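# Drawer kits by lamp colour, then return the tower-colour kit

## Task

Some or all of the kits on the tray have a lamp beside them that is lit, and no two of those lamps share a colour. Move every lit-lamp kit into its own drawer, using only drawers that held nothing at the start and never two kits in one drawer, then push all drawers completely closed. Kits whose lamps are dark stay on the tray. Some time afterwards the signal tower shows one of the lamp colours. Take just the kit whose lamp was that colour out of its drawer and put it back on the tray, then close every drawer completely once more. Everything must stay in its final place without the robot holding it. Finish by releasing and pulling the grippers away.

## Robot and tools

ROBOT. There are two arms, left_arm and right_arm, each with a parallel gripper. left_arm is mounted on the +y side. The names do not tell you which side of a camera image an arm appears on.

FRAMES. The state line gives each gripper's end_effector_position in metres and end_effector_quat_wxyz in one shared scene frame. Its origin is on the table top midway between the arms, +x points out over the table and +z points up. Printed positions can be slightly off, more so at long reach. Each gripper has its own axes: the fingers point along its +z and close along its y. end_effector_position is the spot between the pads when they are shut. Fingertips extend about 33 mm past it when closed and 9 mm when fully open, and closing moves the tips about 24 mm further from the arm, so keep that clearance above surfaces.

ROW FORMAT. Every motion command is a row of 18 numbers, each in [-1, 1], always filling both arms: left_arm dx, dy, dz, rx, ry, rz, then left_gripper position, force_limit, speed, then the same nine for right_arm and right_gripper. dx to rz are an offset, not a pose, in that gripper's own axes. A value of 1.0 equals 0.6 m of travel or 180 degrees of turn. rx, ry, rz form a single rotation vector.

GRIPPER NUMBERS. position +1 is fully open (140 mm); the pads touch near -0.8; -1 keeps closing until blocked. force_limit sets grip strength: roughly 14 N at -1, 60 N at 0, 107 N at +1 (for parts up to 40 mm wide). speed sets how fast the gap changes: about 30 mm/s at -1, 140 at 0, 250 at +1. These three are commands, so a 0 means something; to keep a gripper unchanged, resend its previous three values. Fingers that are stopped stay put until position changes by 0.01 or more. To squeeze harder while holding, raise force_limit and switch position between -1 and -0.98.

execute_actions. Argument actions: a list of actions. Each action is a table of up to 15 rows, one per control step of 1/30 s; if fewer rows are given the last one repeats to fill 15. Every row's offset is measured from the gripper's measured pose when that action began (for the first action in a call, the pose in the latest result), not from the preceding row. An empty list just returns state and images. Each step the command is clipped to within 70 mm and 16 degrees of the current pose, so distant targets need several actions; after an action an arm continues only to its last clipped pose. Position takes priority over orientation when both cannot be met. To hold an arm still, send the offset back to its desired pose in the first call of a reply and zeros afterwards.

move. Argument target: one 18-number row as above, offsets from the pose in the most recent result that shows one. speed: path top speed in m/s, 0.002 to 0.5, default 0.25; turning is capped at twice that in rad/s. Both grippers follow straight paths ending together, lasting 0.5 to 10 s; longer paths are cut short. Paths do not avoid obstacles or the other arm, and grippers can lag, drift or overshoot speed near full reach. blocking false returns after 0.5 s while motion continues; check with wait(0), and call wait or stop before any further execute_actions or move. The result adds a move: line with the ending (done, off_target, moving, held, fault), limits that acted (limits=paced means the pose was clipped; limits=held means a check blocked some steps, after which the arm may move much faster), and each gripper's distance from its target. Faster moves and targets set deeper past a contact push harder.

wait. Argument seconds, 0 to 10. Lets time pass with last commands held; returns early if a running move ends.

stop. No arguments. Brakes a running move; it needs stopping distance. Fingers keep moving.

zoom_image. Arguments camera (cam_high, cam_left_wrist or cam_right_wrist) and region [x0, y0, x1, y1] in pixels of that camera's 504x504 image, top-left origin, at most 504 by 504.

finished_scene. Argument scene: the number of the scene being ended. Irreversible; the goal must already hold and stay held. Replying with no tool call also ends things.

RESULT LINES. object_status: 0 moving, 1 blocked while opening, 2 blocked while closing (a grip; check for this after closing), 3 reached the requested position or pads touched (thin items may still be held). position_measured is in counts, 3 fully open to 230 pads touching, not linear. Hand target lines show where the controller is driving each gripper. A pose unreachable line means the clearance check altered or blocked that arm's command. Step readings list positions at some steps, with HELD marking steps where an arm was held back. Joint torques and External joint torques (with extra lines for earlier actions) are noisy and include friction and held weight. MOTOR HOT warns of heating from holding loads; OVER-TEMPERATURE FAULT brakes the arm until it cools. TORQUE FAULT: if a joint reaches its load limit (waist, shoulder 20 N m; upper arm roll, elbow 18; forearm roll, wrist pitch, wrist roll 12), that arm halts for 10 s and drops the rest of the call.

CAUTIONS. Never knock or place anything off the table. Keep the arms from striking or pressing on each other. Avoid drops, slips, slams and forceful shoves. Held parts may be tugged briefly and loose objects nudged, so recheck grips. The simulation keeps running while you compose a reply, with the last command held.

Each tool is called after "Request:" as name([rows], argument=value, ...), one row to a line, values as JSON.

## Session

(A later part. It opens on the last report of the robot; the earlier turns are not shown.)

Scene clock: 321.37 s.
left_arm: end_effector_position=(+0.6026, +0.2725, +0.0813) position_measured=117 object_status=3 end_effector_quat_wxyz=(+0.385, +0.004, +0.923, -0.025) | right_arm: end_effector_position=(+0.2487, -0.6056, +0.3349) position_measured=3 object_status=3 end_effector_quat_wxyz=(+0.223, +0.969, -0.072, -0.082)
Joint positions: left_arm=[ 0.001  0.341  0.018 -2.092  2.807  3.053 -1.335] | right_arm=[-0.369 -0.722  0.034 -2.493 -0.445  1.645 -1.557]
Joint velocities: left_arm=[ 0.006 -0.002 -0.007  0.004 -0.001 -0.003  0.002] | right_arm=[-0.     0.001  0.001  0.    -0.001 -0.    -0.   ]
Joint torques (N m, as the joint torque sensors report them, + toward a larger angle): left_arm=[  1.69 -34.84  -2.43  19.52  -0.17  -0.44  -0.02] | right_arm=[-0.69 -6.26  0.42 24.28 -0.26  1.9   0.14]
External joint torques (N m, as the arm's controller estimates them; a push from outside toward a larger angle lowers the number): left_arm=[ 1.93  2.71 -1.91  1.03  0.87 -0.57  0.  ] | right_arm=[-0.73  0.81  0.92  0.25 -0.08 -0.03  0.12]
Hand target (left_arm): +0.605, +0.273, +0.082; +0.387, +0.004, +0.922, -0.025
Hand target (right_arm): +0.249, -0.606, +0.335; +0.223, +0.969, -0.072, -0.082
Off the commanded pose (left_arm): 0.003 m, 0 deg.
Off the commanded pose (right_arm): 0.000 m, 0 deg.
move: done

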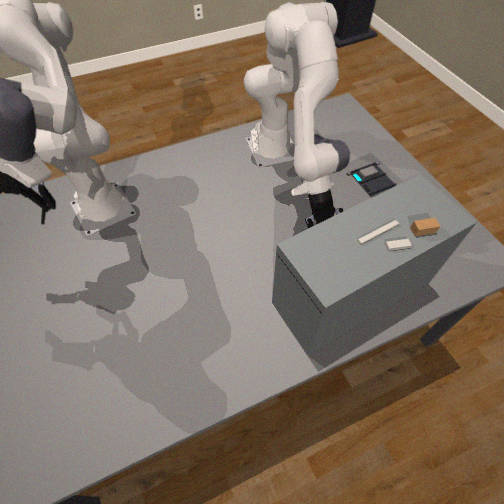

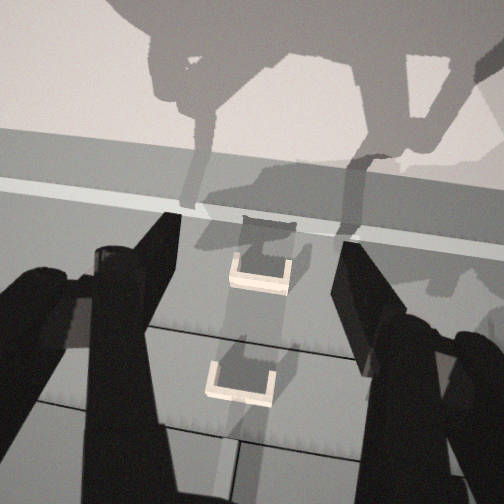

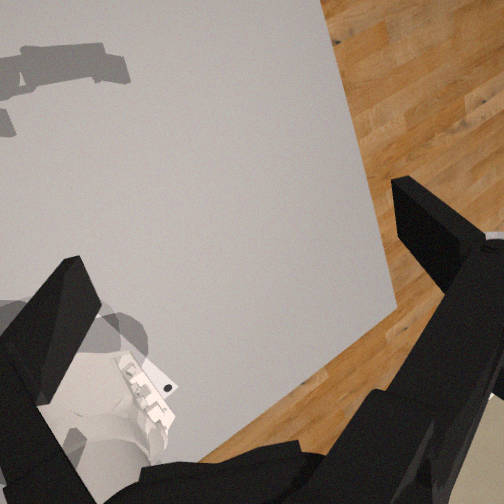

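Request:
move(target=[0,0,0,0,0,0,-1,0,0,0,0,0,0,0,0,1,0,0])

Request:
move(target=[0.128,-0.015,-0.131,0,0.03,0,-1,0,0,0,0,0,0,0,0,1,0,0], speed=0.04)

Scene clock: 323.70 s.
left_arm: end_effector_position=(+0.6032, +0.2750, +0.0817) position_measured=193 object_status=2 end_effector_quat_wxyz=(+0.385, +0.003, +0.923, -0.024) | right_arm: end_effector_position=(+0.2487, -0.6056, +0.3349) position_measured=3 object_status=3 end_effector_quat_wxyz=(+0.223, +0.969, -0.072, -0.082)
Joint positions: left_arm=[ 0.003  0.341  0.02  -2.092  2.807  3.053 -1.335] | right_arm=[-0.369 -0.722  0.034 -2.493 -0.445  1.645 -1.557]
Joint velocities: left_arm=[ 0.001 -0.     0.001 -0.001 -0.    -0.001  0.001] | right_arm=[-0.001 -0.001  0.001  0.003 -0.    -0.     0.002]
Joint torques (N m, as the joint torque sensors report them, + toward a larger angle): left_arm=[ -1.   -36.29  -1.76  18.46  -1.17   0.1    0.02] | right_arm=[-0.53 -6.28  0.47 24.47 -0.28  1.95  0.14]
External joint torques (N m, as the arm's controller estimates them; a push from outside toward a larger angle lowers the number): left_arm=[-1.02  1.08 -1.49 -0.04 -0.15  0.01  0.04] | right_arm=[-0.54  0.93  1.01  0.31 -0.09  0.02  0.12]
Hand target (left_arm): +0.603, +0.272, +0.081; +0.385, +0.004, +0.923, -0.025
Hand target (right_arm): +0.249, -0.606, +0.335; +0.223, +0.969, -0.072, -0.082
Off the commanded pose (left_arm): 0.003 m, 0 deg.
Off the commanded pose (right_arm): 0.000 m, 0 deg.
move: done

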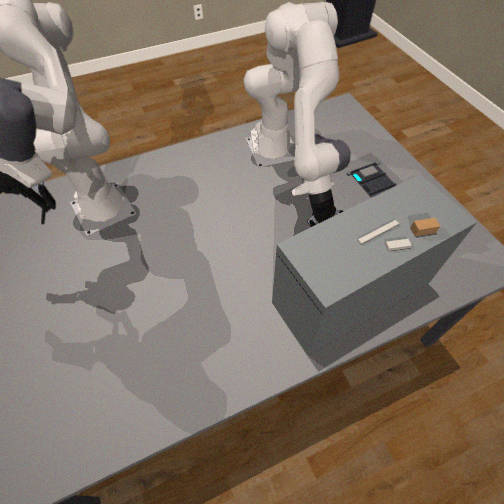

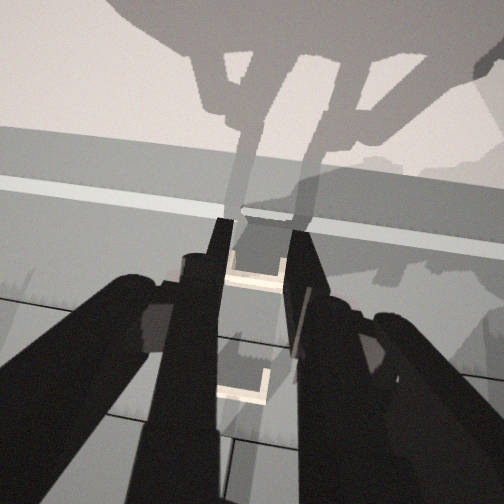

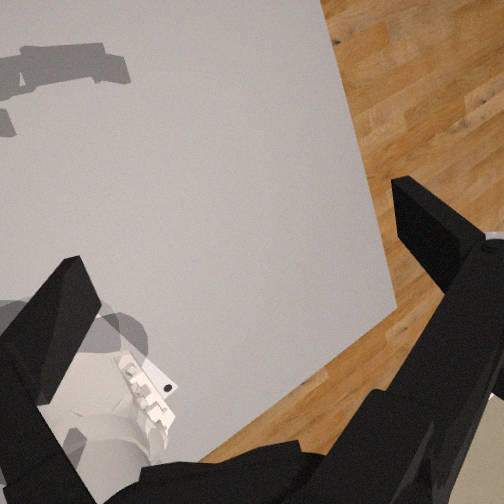

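Scene clock: 326.77 s.
left_arm: end_effector_position=(+0.4951, +0.2651, +0.0843) position_measured=193 object_status=2 end_effector_quat_wxyz=(+0.343, +0.005, +0.939, -0.025) | right_arm: end_effector_position=(+0.2487, -0.6056, +0.3349) position_measured=3 object_status=3 end_effector_quat_wxyz=(+0.223, +0.969, -0.072, -0.082)
Joint positions: left_arm=[-0.122  0.113  0.12  -2.387  2.688  3.076 -1.24 ] | right_arm=[-0.369 -0.722  0.034 -2.493 -0.445  1.645 -1.557]
Joint velocities: left_arm=[-0.011 -0.002  0.014 -0.004 -0.026  0.001  0.038] | right_arm=[ 0.001  0.001 -0.    -0.001 -0.    -0.    -0.001]
Joint torques (N m, as the joint torque sensors report them, + toward a larger angle): left_arm=[  1.86 -31.11   3.71  14.46  -1.96   1.08   0.08] | right_arm=[-0.47 -6.35  0.48 24.24 -0.29  1.91  0.1 ]
External joint torques (N m, as the arm's controller estimates them; a push from outside toward a larger angle lowers the number): left_arm=[ 1.84 -2.11  3.52 -2.98 -0.91  0.61  0.09] | right_arm=[-0.48  0.7   1.02  0.24 -0.11 -0.01  0.08]
Hand target (left_arm): +0.494, +0.269, +0.084; +0.341, +0.005, +0.940, -0.022
Hand target (right_arm): +0.249, -0.606, +0.335; +0.223, +0.969, -0.072, -0.082
Off the commanded pose (left_arm): 0.004 m, 0 deg.
Off the commanded pose (right_arm): 0.000 m, 0 deg.
move: off_target (left_arm)

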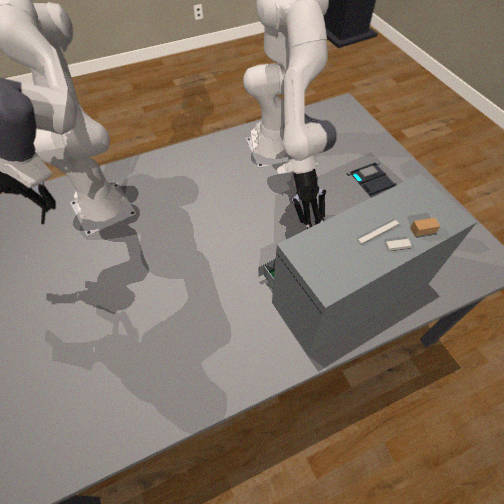

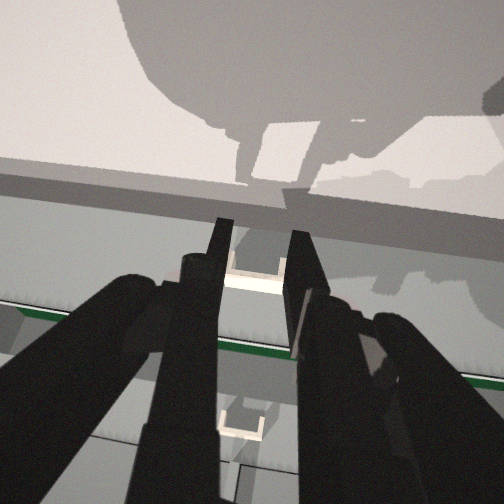

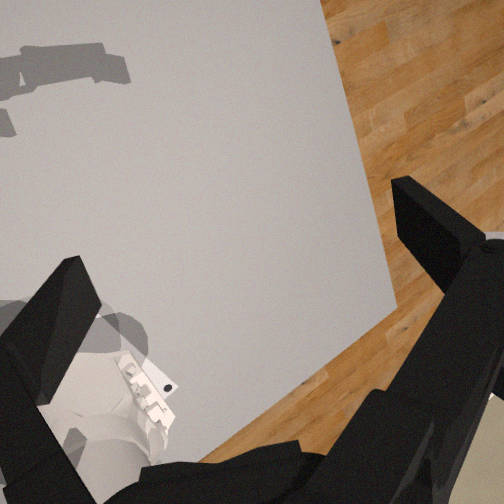

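Request:
move(target=[0,0,0,0,0,0,0.1,0,0,0,0,0,0,0,0,1,0,0])

Request:
move(target=[-0.04,0,-0.13,0.016,0.05,0,0.25,0,0,0,0,0,0,0,0,1,0,0], speed=0.08)

Scene clock: 329.13 s.
left_arm: end_effector_position=(+0.4950, +0.2651, +0.0842) position_measured=117 object_status=3 end_effector_quat_wxyz=(+0.343, +0.006, +0.939, -0.024) | right_arm: end_effector_position=(+0.2487, -0.6056, +0.3349) position_measured=3 object_status=3 end_effector_quat_wxyz=(+0.223, +0.969, -0.072, -0.082)
Joint positions: left_arm=[-0.123  0.113  0.121 -2.387  2.684  3.076 -1.233] | right_arm=[-0.369 -0.722  0.034 -2.493 -0.445  1.645 -1.557]
Joint velocities: left_arm=[ 0.001 -0.    -0.     0.002  0.001 -0.    -0.004] | right_arm=[ 0.    -0.001  0.    -0.002  0.     0.    -0.001]
Joint torques (N m, as the joint torque sensors report them, + toward a larger angle): left_arm=[  0.91 -28.93  -0.77  17.73  -0.57   0.26  -0.07] | right_arm=[-0.72 -6.27  0.38 24.41 -0.28  1.92  0.1 ]
External joint torques (N m, as the arm's controller estimates them; a push from outside toward a larger angle lowers the number): left_arm=[ 0.93  0.19 -0.92  0.21  0.51 -0.23 -0.05] | right_arm=[-0.73  0.87  0.92  0.4  -0.1   0.01  0.08]
Hand target (left_arm): +0.495, +0.265, +0.084; +0.343, +0.005, +0.939, -0.025
Hand target (right_arm): +0.249, -0.606, +0.335; +0.223, +0.969, -0.072, -0.082
Off the commanded pose (left_arm): 0.000 m, 0 deg.
Off the commanded pose (right_arm): 0.000 m, 0 deg.
move: done

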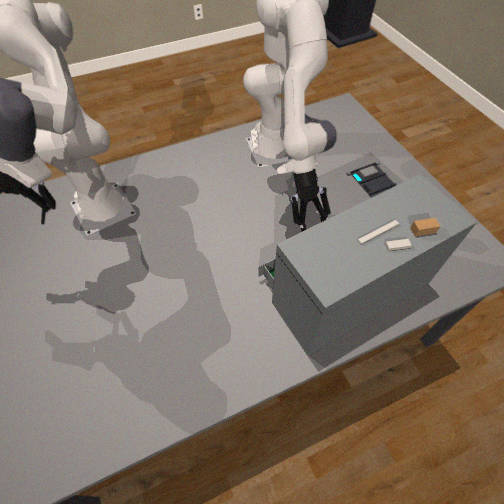

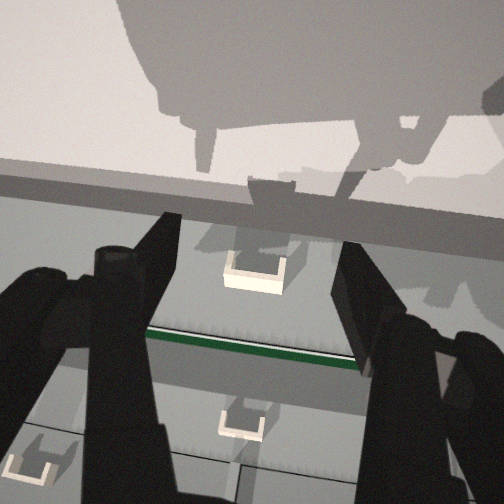

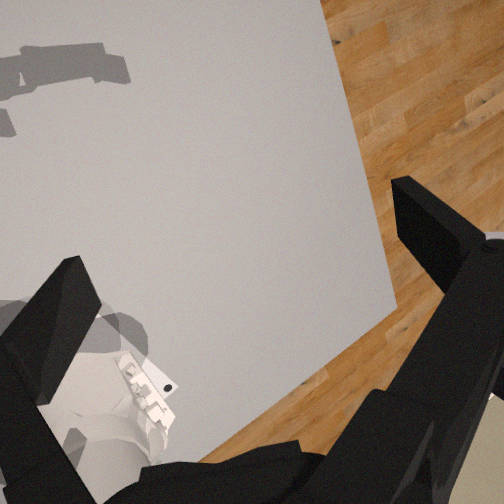

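Scene clock: 331.13 s.
left_arm: end_effector_position=(+0.4646, +0.2709, +0.1592) position_measured=98 object_status=3 end_effector_quat_wxyz=(+0.274, +0.026, +0.959, -0.067) | right_arm: end_effector_position=(+0.2487, -0.6056, +0.3349) position_measured=3 object_status=3 end_effector_quat_wxyz=(+0.223, +0.969, -0.072, -0.082)
Joint positions: left_arm=[-0.034 -0.009  0.098 -2.268  2.819  3.477 -1.311] | right_arm=[-0.369 -0.722  0.034 -2.493 -0.445  1.645 -1.557]
Joint velocities: left_arm=[ 0.101 -0.001 -0.102 -0.     0.     0.001 -0.033] | right_arm=[ 0.    -0.     0.001  0.    -0.001  0.    -0.001]
Joint torques (N m, as the joint torque sensors report them, + toward a larger angle): left_arm=[  2.84 -24.74  -1.86  20.04  -0.37   1.49  -0.09] | right_arm=[-0.43 -6.53  0.33 24.22 -0.3   1.89  0.11]
External joint torques (N m, as the arm's controller estimates them; a push from outside toward a larger angle lowers the number): left_arm=[ 2.88  2.21 -1.85  0.65  1.06  0.53 -0.07] | right_arm=[-0.45  0.57  0.84  0.19 -0.12 -0.03  0.09]
Hand target (left_arm): +0.464, +0.272, +0.159; +0.272, +0.022, +0.960, -0.067
Hand target (right_arm): +0.249, -0.606, +0.335; +0.223, +0.969, -0.072, -0.082
Off the commanded pose (left_arm): 0.002 m, 3 deg.
Off the commanded pose (right_arm): 0.000 m, 0 deg.
joint sent to its limit (left arm) — the command would take joint 5 (forearm roll) past its upper limit, so that joint was sent only as far as its limit.
move: off_target (left_arm)

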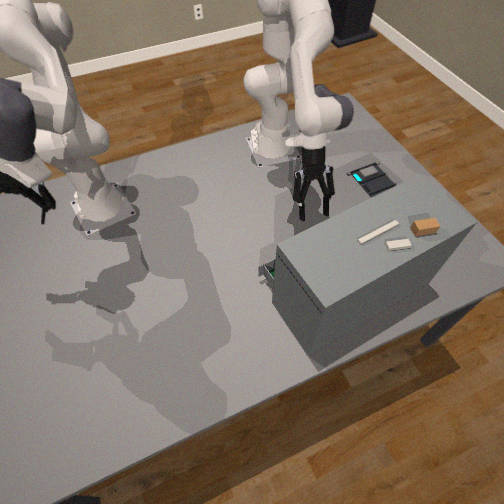

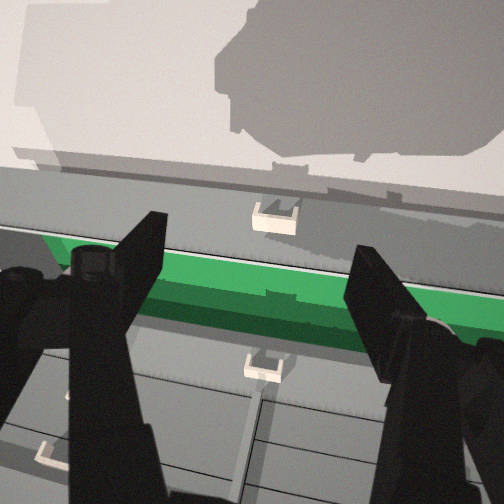

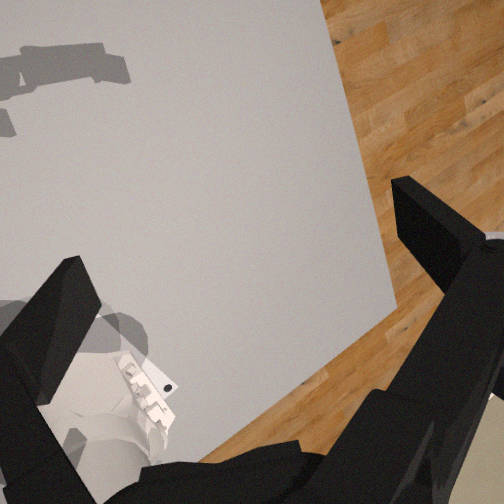

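Request:
move(target=[0.03,0.05,-0.06,-0.08,-0.06,0,0.25,0,0,0,0,0,0,0,0,1,0,0], speed=0.08)

Scene clock: 336.37 s.
left_arm: end_effector_position=(+0.4325, +0.3018, +0.1793) position_measured=98 object_status=3 end_effector_quat_wxyz=(+0.362, -0.007, +0.931, +0.048) | right_arm: end_effector_position=(+0.2487, -0.6056, +0.3349) position_measured=3 object_status=3 end_effector_quat_wxyz=(+0.223, +0.969, -0.072, -0.082)
Joint positions: left_arm=[ 0.877 -0.421 -0.898 -2.528  2.71   3.322 -1.42 ] | right_arm=[-0.369 -0.722  0.034 -2.493 -0.445  1.645 -1.557]
Joint velocities: left_arm=[ 0.012 -0.006 -0.006 -0.003 -0.019 -0.004 -0.008] | right_arm=[-0.     0.001 -0.001  0.     0.001 -0.001 -0.   ]
Joint torques (N m, as the joint torque sensors report them, + toward a larger angle): left_arm=[ 2.01 -6.19  6.64 17.44 -1.94 -0.2  -0.13] | right_arm=[-0.55 -6.19  0.47 24.43 -0.27  1.93  0.12]
External joint torques (N m, as the arm's controller estimates them; a push from outside toward a larger angle lowers the number): left_arm=[ 1.97 -1.19 -1.52 -1.56 -1.2  -0.41 -0.11] | right_arm=[-0.52  0.9   1.06  0.37 -0.09  0.01  0.1 ]
Hand target (left_arm): +0.433, +0.303, +0.179; +0.363, -0.013, +0.930, +0.047
Hand target (right_arm): +0.249, -0.606, +0.335; +0.223, +0.969, -0.072, -0.082
Off the commanded pose (left_arm): 0.005 m, 1 deg.
Off the commanded pose (right_arm): 0.000 m, 0 deg.
move: off_target (left_arm)

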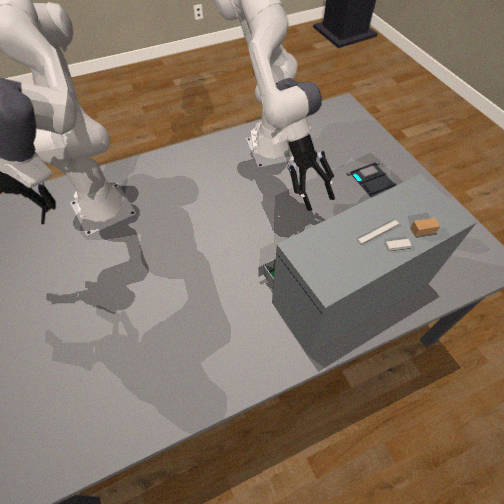

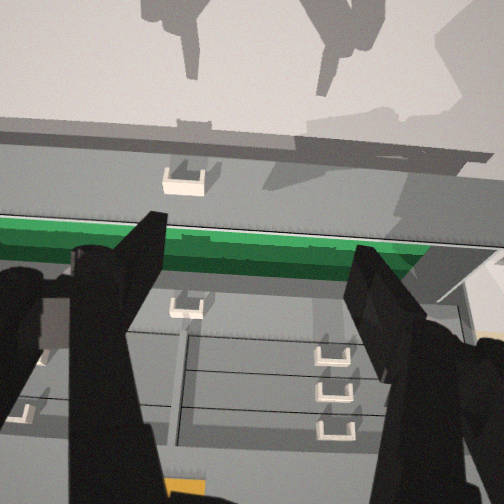

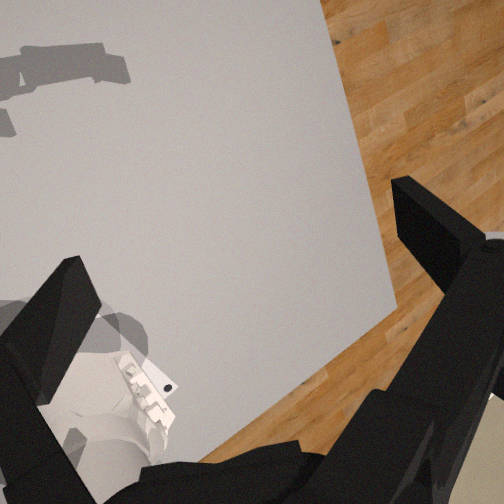

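Request:
move(target=[0,0,-0.05,0,-0.1,0,0.25,0,0,0,0,0,0,0,0,1,0,0], speed=0.12)

Scene clock: 339.80 s.
left_arm: end_effector_position=(+0.4114, +0.2967, +0.2019) position_measured=98 object_status=3 end_effector_quat_wxyz=(+0.501, +0.008, +0.864, +0.051) | right_arm: end_effector_position=(+0.2487, -0.6056, +0.3349) position_measured=3 object_status=3 end_effector_quat_wxyz=(+0.223, +0.969, -0.072, -0.082)
Joint positions: left_arm=[ 0.469 -0.627 -0.665 -2.851  2.694  2.958 -1.5  ] | right_arm=[-0.369 -0.722  0.034 -2.493 -0.445  1.645 -1.557]
Joint velocities: left_arm=[ 0.    -0.001  0.001 -0.001 -0.001 -0.012 -0.009] | right_arm=[-0.001  0.001  0.001 -0.     0.001  0.    -0.001]
Joint torques (N m, as the joint torque sensors report them, + toward a larger angle): left_arm=[-0.73 -5.23  7.71 17.24 -1.88 -1.52 -0.2 ] | right_arm=[-0.39 -6.36  0.55 24.39 -0.29  1.91  0.1 ]
External joint torques (N m, as the arm's controller estimates them; a push from outside toward a larger angle lowers the number): left_arm=[-0.76 -1.48  0.18 -1.63 -1.29 -0.67 -0.18] | right_arm=[-0.38  0.72  1.1   0.31 -0.11 -0.02  0.08]
Hand target (left_arm): +0.412, +0.297, +0.203; +0.503, +0.003, +0.863, +0.049
Hand target (right_arm): +0.249, -0.606, +0.335; +0.223, +0.969, -0.072, -0.082
Off the commanded pose (left_arm): 0.002 m, 1 deg.
Off the commanded pose (right_arm): 0.000 m, 0 deg.
move: done

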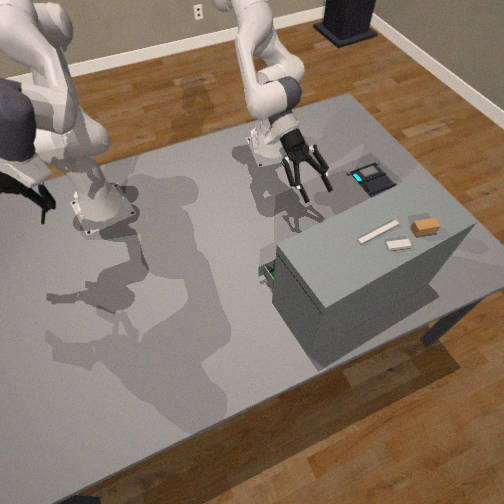

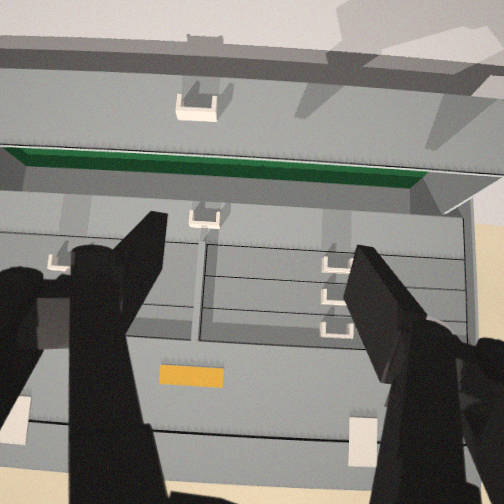

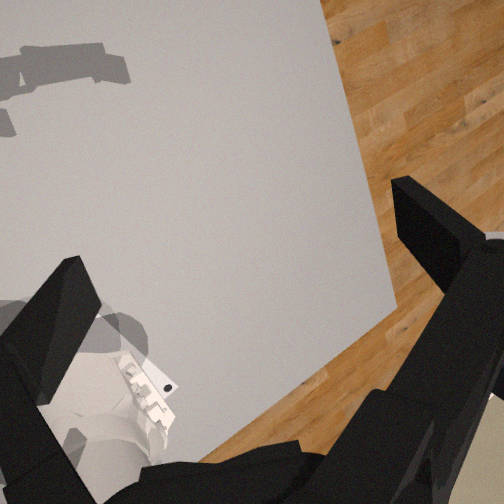

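Request:
move(target=[0,0,0,0.09,-0.02,0,0.25,0,0,0,0,0,0,0,0,1,0,0], speed=0.12)

Scene clock: 344.77 s.
left_arm: end_effector_position=(+0.4139, +0.3123, +0.2038) position_measured=98 object_status=3 end_effector_quat_wxyz=(+0.522, +0.057, +0.848, -0.064) | right_arm: end_effector_position=(+0.2487, -0.6056, +0.3349) position_measured=3 object_status=3 end_effector_quat_wxyz=(+0.223, +0.969, -0.072, -0.082)
Joint positions: left_arm=[-0.678 -0.886  1.128 -2.96   2.82   2.753 -0.512] | right_arm=[-0.369 -0.722  0.034 -2.493 -0.445  1.645 -1.557]
Joint velocities: left_arm=[-0.022 -0.047  0.066 -0.007 -0.001 -0.017  0.107] | right_arm=[-0.    -0.002  0.002 -0.001 -0.    -0.    -0.   ]
Joint torques (N m, as the joint torque sensors report them, + toward a larger angle): left_arm=[ -1.4    1.18 -10.82  11.12  -0.57  -0.23   0.26] | right_arm=[-0.24 -6.56  0.51 24.52 -0.29  1.93  0.1 ]
External joint torques (N m, as the arm's controller estimates them; a push from outside toward a larger angle lowers the number): left_arm=[-1.41 -2.64  0.75 -2.32  0.75 -0.39  0.29] | right_arm=[-0.22  0.58  1.07  0.47 -0.11  0.01  0.08]
Hand target (left_arm): +0.414, +0.311, +0.204; +0.524, +0.071, +0.847, -0.056
Hand target (right_arm): +0.249, -0.606, +0.335; +0.223, +0.969, -0.072, -0.082
Off the commanded pose (left_arm): 0.016 m, 3 deg.
Off the commanded pose (right_arm): 0.000 m, 0 deg.
joint sent to its limit (left arm) — the command would take joint 5 (forearm roll) past its upper limit, so that joint was sent only as far as its limit.
move: off_target (left_arm)

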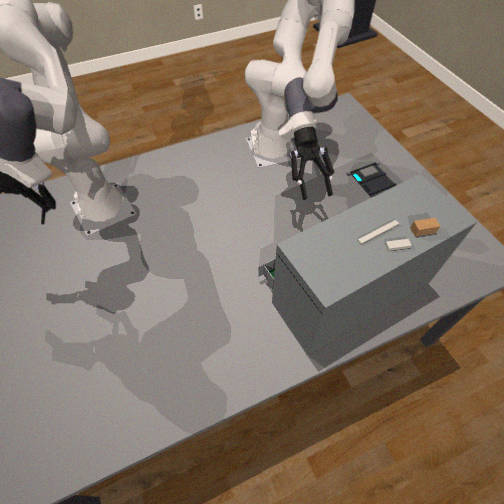

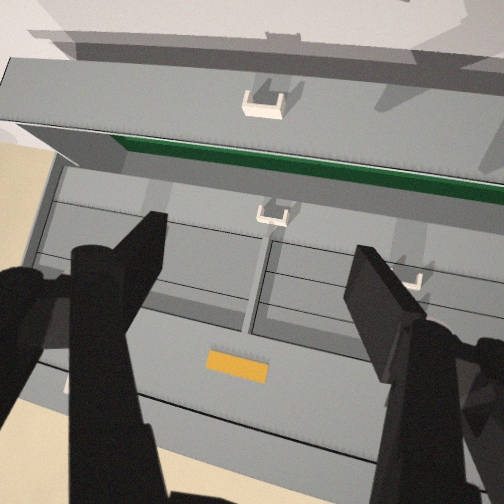

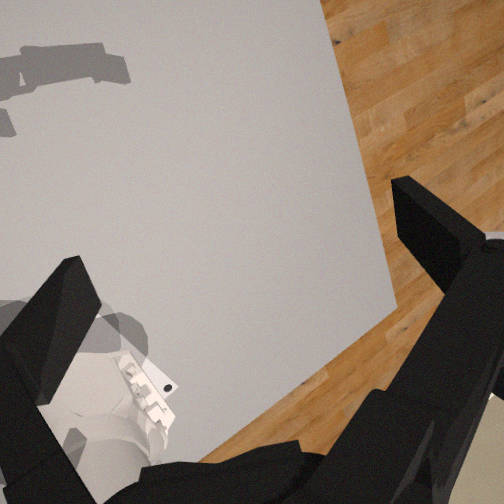

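Request:
move(target=[-0.07,0.16,0.0,-0.052,0.083,-0.0165,0.25,0,0,0,0,0,0,0,0,1,0,0], speed=0.1)

Scene clock: 349.13 s.
left_arm: end_effector_position=(+0.4465, +0.4024, +0.2289) position_measured=98 object_status=3 end_effector_quat_wxyz=(+0.402, +0.007, +0.916, +0.001) | right_arm: end_effector_position=(+0.2487, -0.6056, +0.3349) position_measured=3 object_status=3 end_effector_quat_wxyz=(+0.223, +0.969, -0.072, -0.082)
Joint positions: left_arm=[-0.035 -0.407  0.511 -2.643  2.273  3.261 -0.341] | right_arm=[-0.369 -0.722  0.034 -2.493 -0.445  1.645 -1.557]
Joint velocities: left_arm=[ 0.014  0.003 -0.016  0.002 -0.001  0.019  0.001] | right_arm=[-0.001  0.     0.001 -0.002 -0.001  0.    -0.   ]
Joint torques (N m, as the joint torque sensors report them, + toward a larger angle): left_arm=[  1.78 -12.91  -5.94  20.73  -3.27   1.58  -0.02] | right_arm=[-0.25 -6.37  0.57 24.27 -0.29  1.89  0.14]
External joint torques (N m, as the arm's controller estimates them; a push from outside toward a larger angle lowers the number): left_arm=[ 1.8   0.25 -2.41  0.51 -1.05  0.5   0.  ] | right_arm=[-0.21  0.61  1.17  0.36 -0.1  -0.01  0.12]
Hand target (left_arm): +0.447, +0.402, +0.230; +0.402, +0.006, +0.916, -0.002
Hand target (right_arm): +0.249, -0.606, +0.335; +0.223, +0.969, -0.072, -0.082
Off the commanded pose (left_arm): 0.009 m, 1 deg.
Off the commanded pose (right_arm): 0.000 m, 0 deg.
move: off_target (left_arm)

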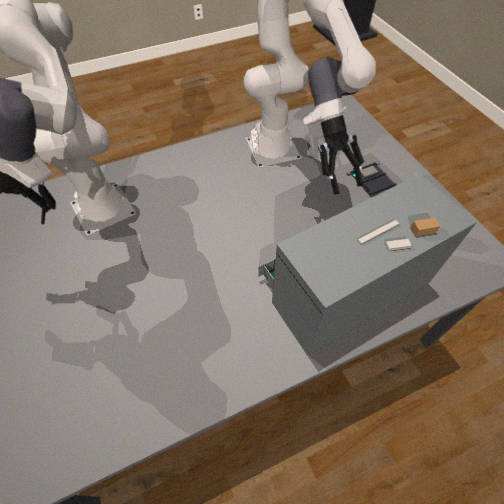

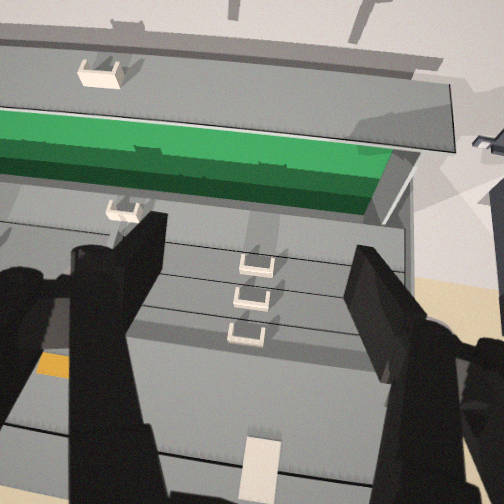

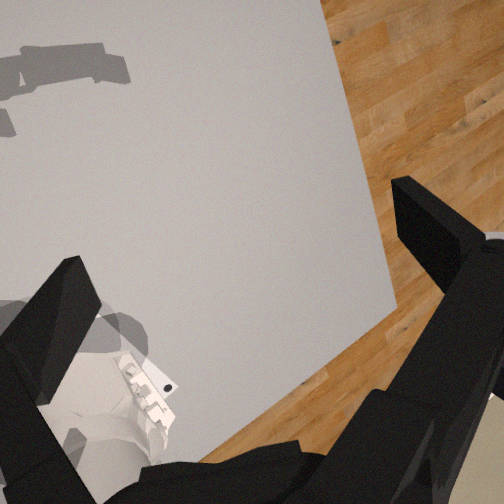

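Request:
move(target=[0.384,0.47,-0.123,0,0.13,0,0.25,0,-0.5,0,0,0,0,0,0,1,0,0], speed=0.12)

Scene clock: 354.83 s.
left_arm: end_effector_position=(+0.2308, +0.6842, +0.0989) position_measured=98 object_status=3 end_effector_quat_wxyz=(+0.193, +0.005, +0.981, -0.004) | right_arm: end_effector_position=(+0.2487, -0.6056, +0.3349) position_measured=3 object_status=3 end_effector_quat_wxyz=(+0.223, +0.969, -0.072, -0.082)
Joint positions: left_arm=[ 0.337  0.273  1.092 -2.363  2.193  3.929  0.445] | right_arm=[-0.369 -0.722  0.034 -2.493 -0.445  1.645 -1.557]
Joint velocities: left_arm=[ 0.014 -0.    -0.013  0.002 -0.     0.005  0.028] | right_arm=[-0.001  0.001 -0.    -0.001  0.001 -0.     0.001]
Joint torques (N m, as the joint torque sensors report them, + toward a larger angle): left_arm=[  1.57 -20.13   3.78  17.32  -2.     2.99   0.18] | right_arm=[-0.48 -6.48  0.49 24.4  -0.26  1.9   0.14]
External joint torques (N m, as the arm's controller estimates them; a push from outside toward a larger angle lowers the number): left_arm=[ 1.55  0.2  -2.01  1.43 -0.39  0.3   0.19] | right_arm=[-0.48  0.55  1.03  0.41 -0.08 -0.01  0.12]
Hand target (left_arm): +0.232, +0.685, +0.100; +0.195, +0.011, +0.981, -0.004
Hand target (right_arm): +0.249, -0.606, +0.335; +0.223, +0.969, -0.072, -0.082
Off the commanded pose (left_arm): 0.016 m, 2 deg.
Off the commanded pose (right_arm): 0.000 m, 0 deg.
move: off_target (left_arm)

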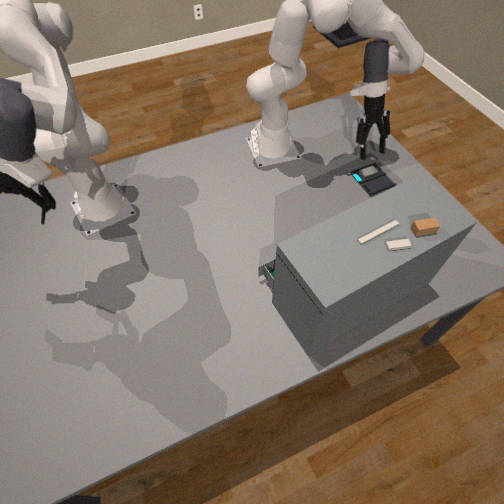

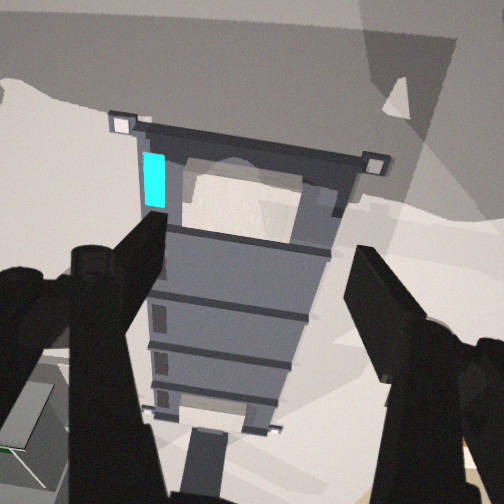

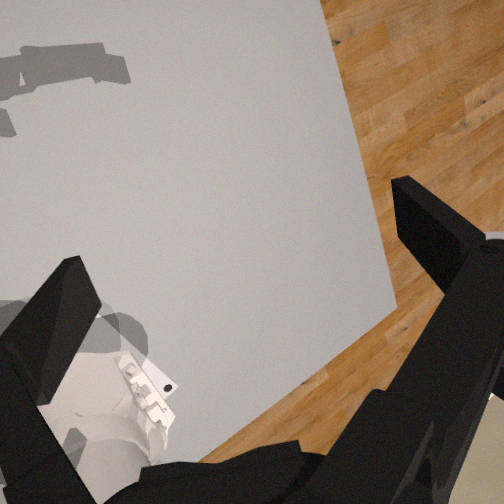

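Request:
move(target=[0.007,-0.02,0.057,0,-0.012,0,0.25,0,-0.5,0,0,0,0,0,0,1,0,0], speed=0.05)

Scene clock: 357.37 s.
left_arm: end_effector_position=(+0.2403, +0.6693, +0.0655) position_measured=98 object_status=3 end_effector_quat_wxyz=(+0.210, +0.001, +0.978, -0.009) | right_arm: end_effector_position=(+0.2487, -0.6056, +0.3349) position_measured=3 object_status=3 end_effector_quat_wxyz=(+0.223, +0.969, -0.072, -0.082)
Joint positions: left_arm=[ 0.482  0.301  0.945 -2.457  2.017  3.878  0.64 ] | right_arm=[-0.369 -0.722  0.034 -2.493 -0.445  1.645 -1.557]
Joint velocities: left_arm=[ 0.007 -0.003 -0.006 -0.003 -0.004 -0.004  0.039] | right_arm=[-0.001 -0.001 -0.    -0.001 -0.001  0.001  0.001]
Joint torques (N m, as the joint torque sensors report them, + toward a larger angle): left_arm=[  1.5  -23.24   4.4   12.67  -2.55   2.48   0.24] | right_arm=[-0.52 -6.37  0.38 24.45 -0.3   1.9   0.13]
External joint torques (N m, as the arm's controller estimates them; a push from outside toward a larger angle lowers the number): left_arm=[ 1.52 -0.25 -1.02 -1.59 -1.11 -0.39  0.25] | right_arm=[-0.49  0.69  0.96  0.43 -0.11 -0.02  0.11]
Hand target (left_arm): +0.241, +0.670, +0.065; +0.211, +0.005, +0.977, -0.007
Hand target (right_arm): +0.249, -0.606, +0.335; +0.223, +0.969, -0.072, -0.082
Off the commanded pose (left_arm): 0.003 m, 1 deg.
Off the commanded pose (right_arm): 0.000 m, 0 deg.
move: done

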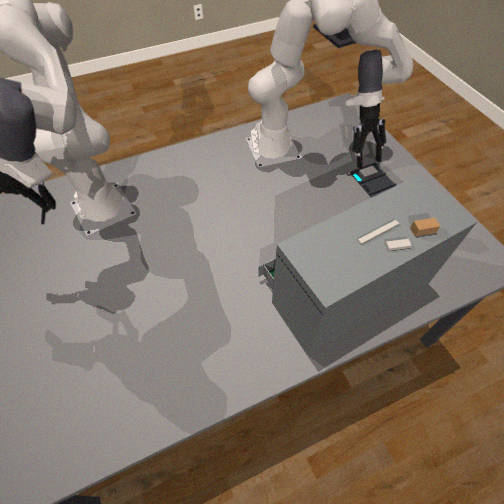

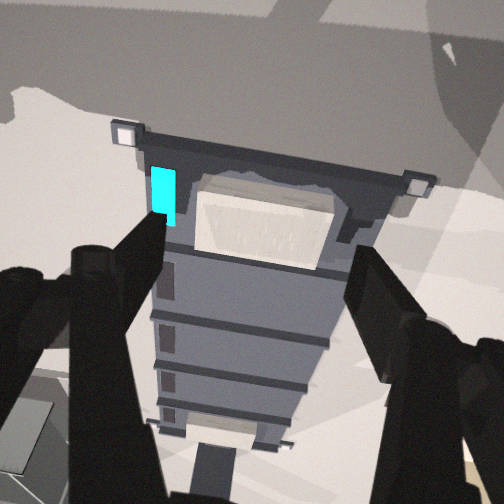

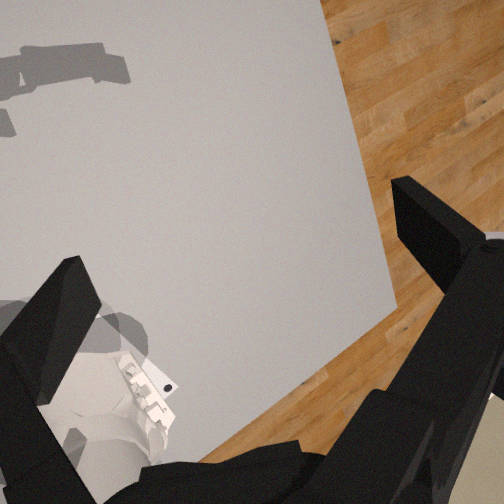

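Request:
move(target=[0.014,0,0.036,0,0,0,0.25,0,-0.5,0,0,0,0,0,0,1,0,0], speed=0.025)

Request:
move(target=[0,0,0,0,0,0,-1,0,-0.5,0,0,0,0,0,0,1,0,0])

Scene clock: 360.27 s.
left_arm: end_effector_position=(+0.2427, +0.6670, +0.0436) position_measured=98 object_status=3 end_effector_quat_wxyz=(+0.211, -0.004, +0.977, -0.013) | right_arm: end_effector_position=(+0.2487, -0.6056, +0.3349) position_measured=3 object_status=3 end_effector_quat_wxyz=(+0.223, +0.969, -0.072, -0.082)
Joint positions: left_arm=[ 0.551  0.354  0.873 -2.479  1.917  3.872  0.737] | right_arm=[-0.369 -0.722  0.034 -2.493 -0.445  1.645 -1.557]
Joint velocities: left_arm=[ 0.016  0.    -0.013 -0.002 -0.015 -0.004  0.048] | right_arm=[ 0.001 -0.    -0.001 -0.001 -0.002 -0.     0.   ]
Joint torques (N m, as the joint torque sensors report them, + toward a larger angle): left_arm=[  1.33 -22.79   4.13  11.95  -2.47   2.51   0.29] | right_arm=[-0.29 -6.42  0.52 24.46 -0.29  1.91  0.14]
External joint torques (N m, as the arm's controller estimates them; a push from outside toward a larger angle lowers the number): left_arm=[ 1.34  2.11 -1.78 -1.33 -1.18 -0.44  0.3 ] | right_arm=[-0.28  0.71  1.1   0.4  -0.1  -0.01  0.12]
Hand target (left_arm): +0.242, +0.668, +0.042; +0.211, +0.001, +0.978, -0.011
Hand target (right_arm): +0.249, -0.606, +0.335; +0.223, +0.969, -0.072, -0.082
Off the commanded pose (left_arm): 0.003 m, 1 deg.
Off the commanded pose (right_arm): 0.000 m, 0 deg.
move: done

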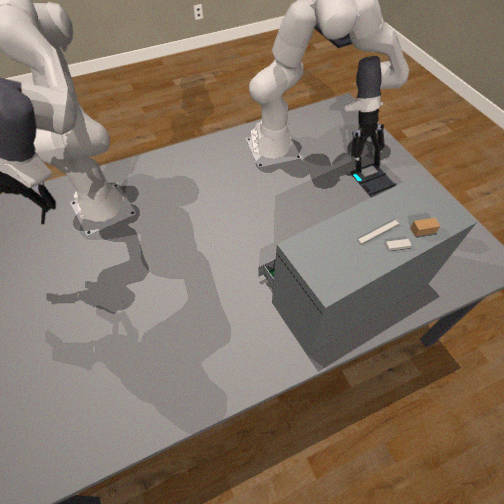

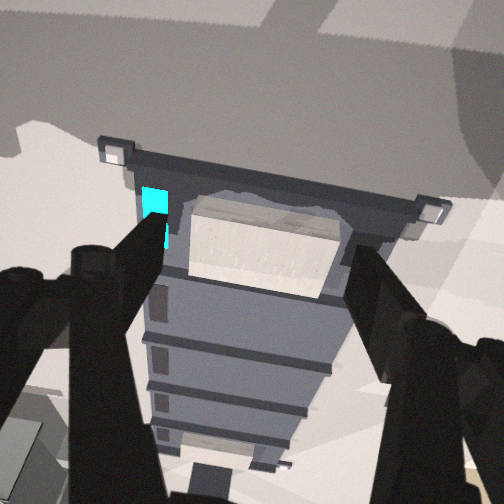

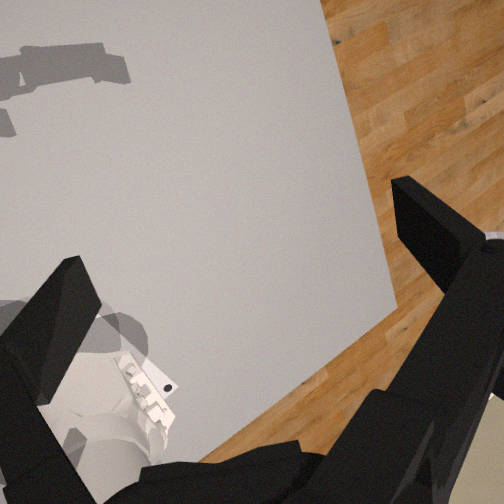

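Scene clock: 361.47 s.
left_arm: end_effector_position=(+0.2455, +0.6697, +0.0485) position_measured=233 object_status=3 end_effector_quat_wxyz=(+0.217, -0.005, +0.976, -0.012) | right_arm: end_effector_position=(+0.2487, -0.6056, +0.3349) position_measured=3 object_status=3 end_effector_quat_wxyz=(+0.223, +0.969, -0.072, -0.082)
Joint positions: left_arm=[ 0.551  0.348  0.877 -2.475  1.915  3.88   0.737] | right_arm=[-0.369 -0.722  0.034 -2.493 -0.445  1.645 -1.557]
Joint velocities: left_arm=[ 0.    -0.    -0.001  0.001 -0.     0.001  0.001] | right_arm=[ 0.001 -0.001  0.     0.002  0.     0.    -0.   ]
Joint torques (N m, as the joint torque sensors report them, + toward a larger angle): left_arm=[ -0.98 -19.76   4.08  10.81  -0.94   1.9    0.09] | right_arm=[-0.26 -6.32  0.43 24.19 -0.31  1.91  0.12]
External joint torques (N m, as the arm's controller estimates them; a push from outside toward a larger angle lowers the number): left_arm=[-0.95  5.09 -1.72 -2.65  0.41 -1.06  0.1 ] | right_arm=[-0.26  0.92  0.98  0.03 -0.12 -0.02  0.1 ]
Hand target (left_arm): +0.243, +0.667, +0.044; +0.211, -0.004, +0.977, -0.013
Hand target (right_arm): +0.249, -0.606, +0.335; +0.223, +0.969, -0.072, -0.082
Off the commanded pose (left_arm): 0.006 m, 1 deg.
Off the commanded pose (right_arm): 0.000 m, 0 deg.
move: off_target (left_arm)

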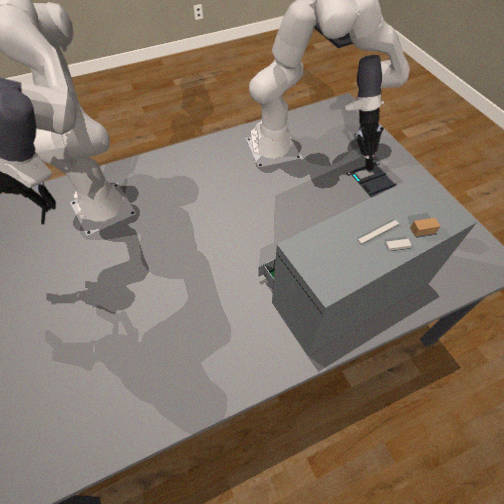

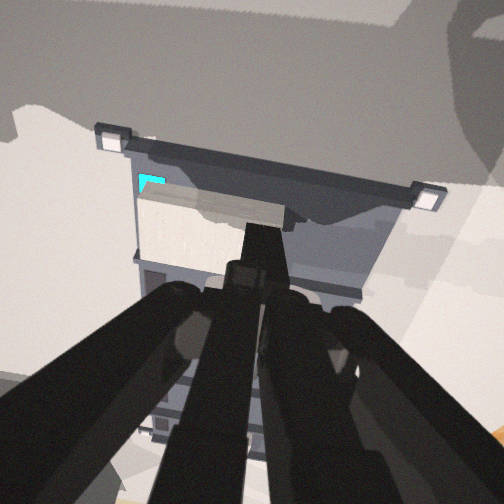

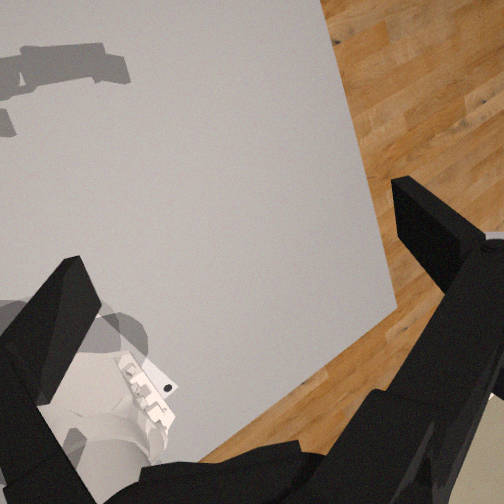

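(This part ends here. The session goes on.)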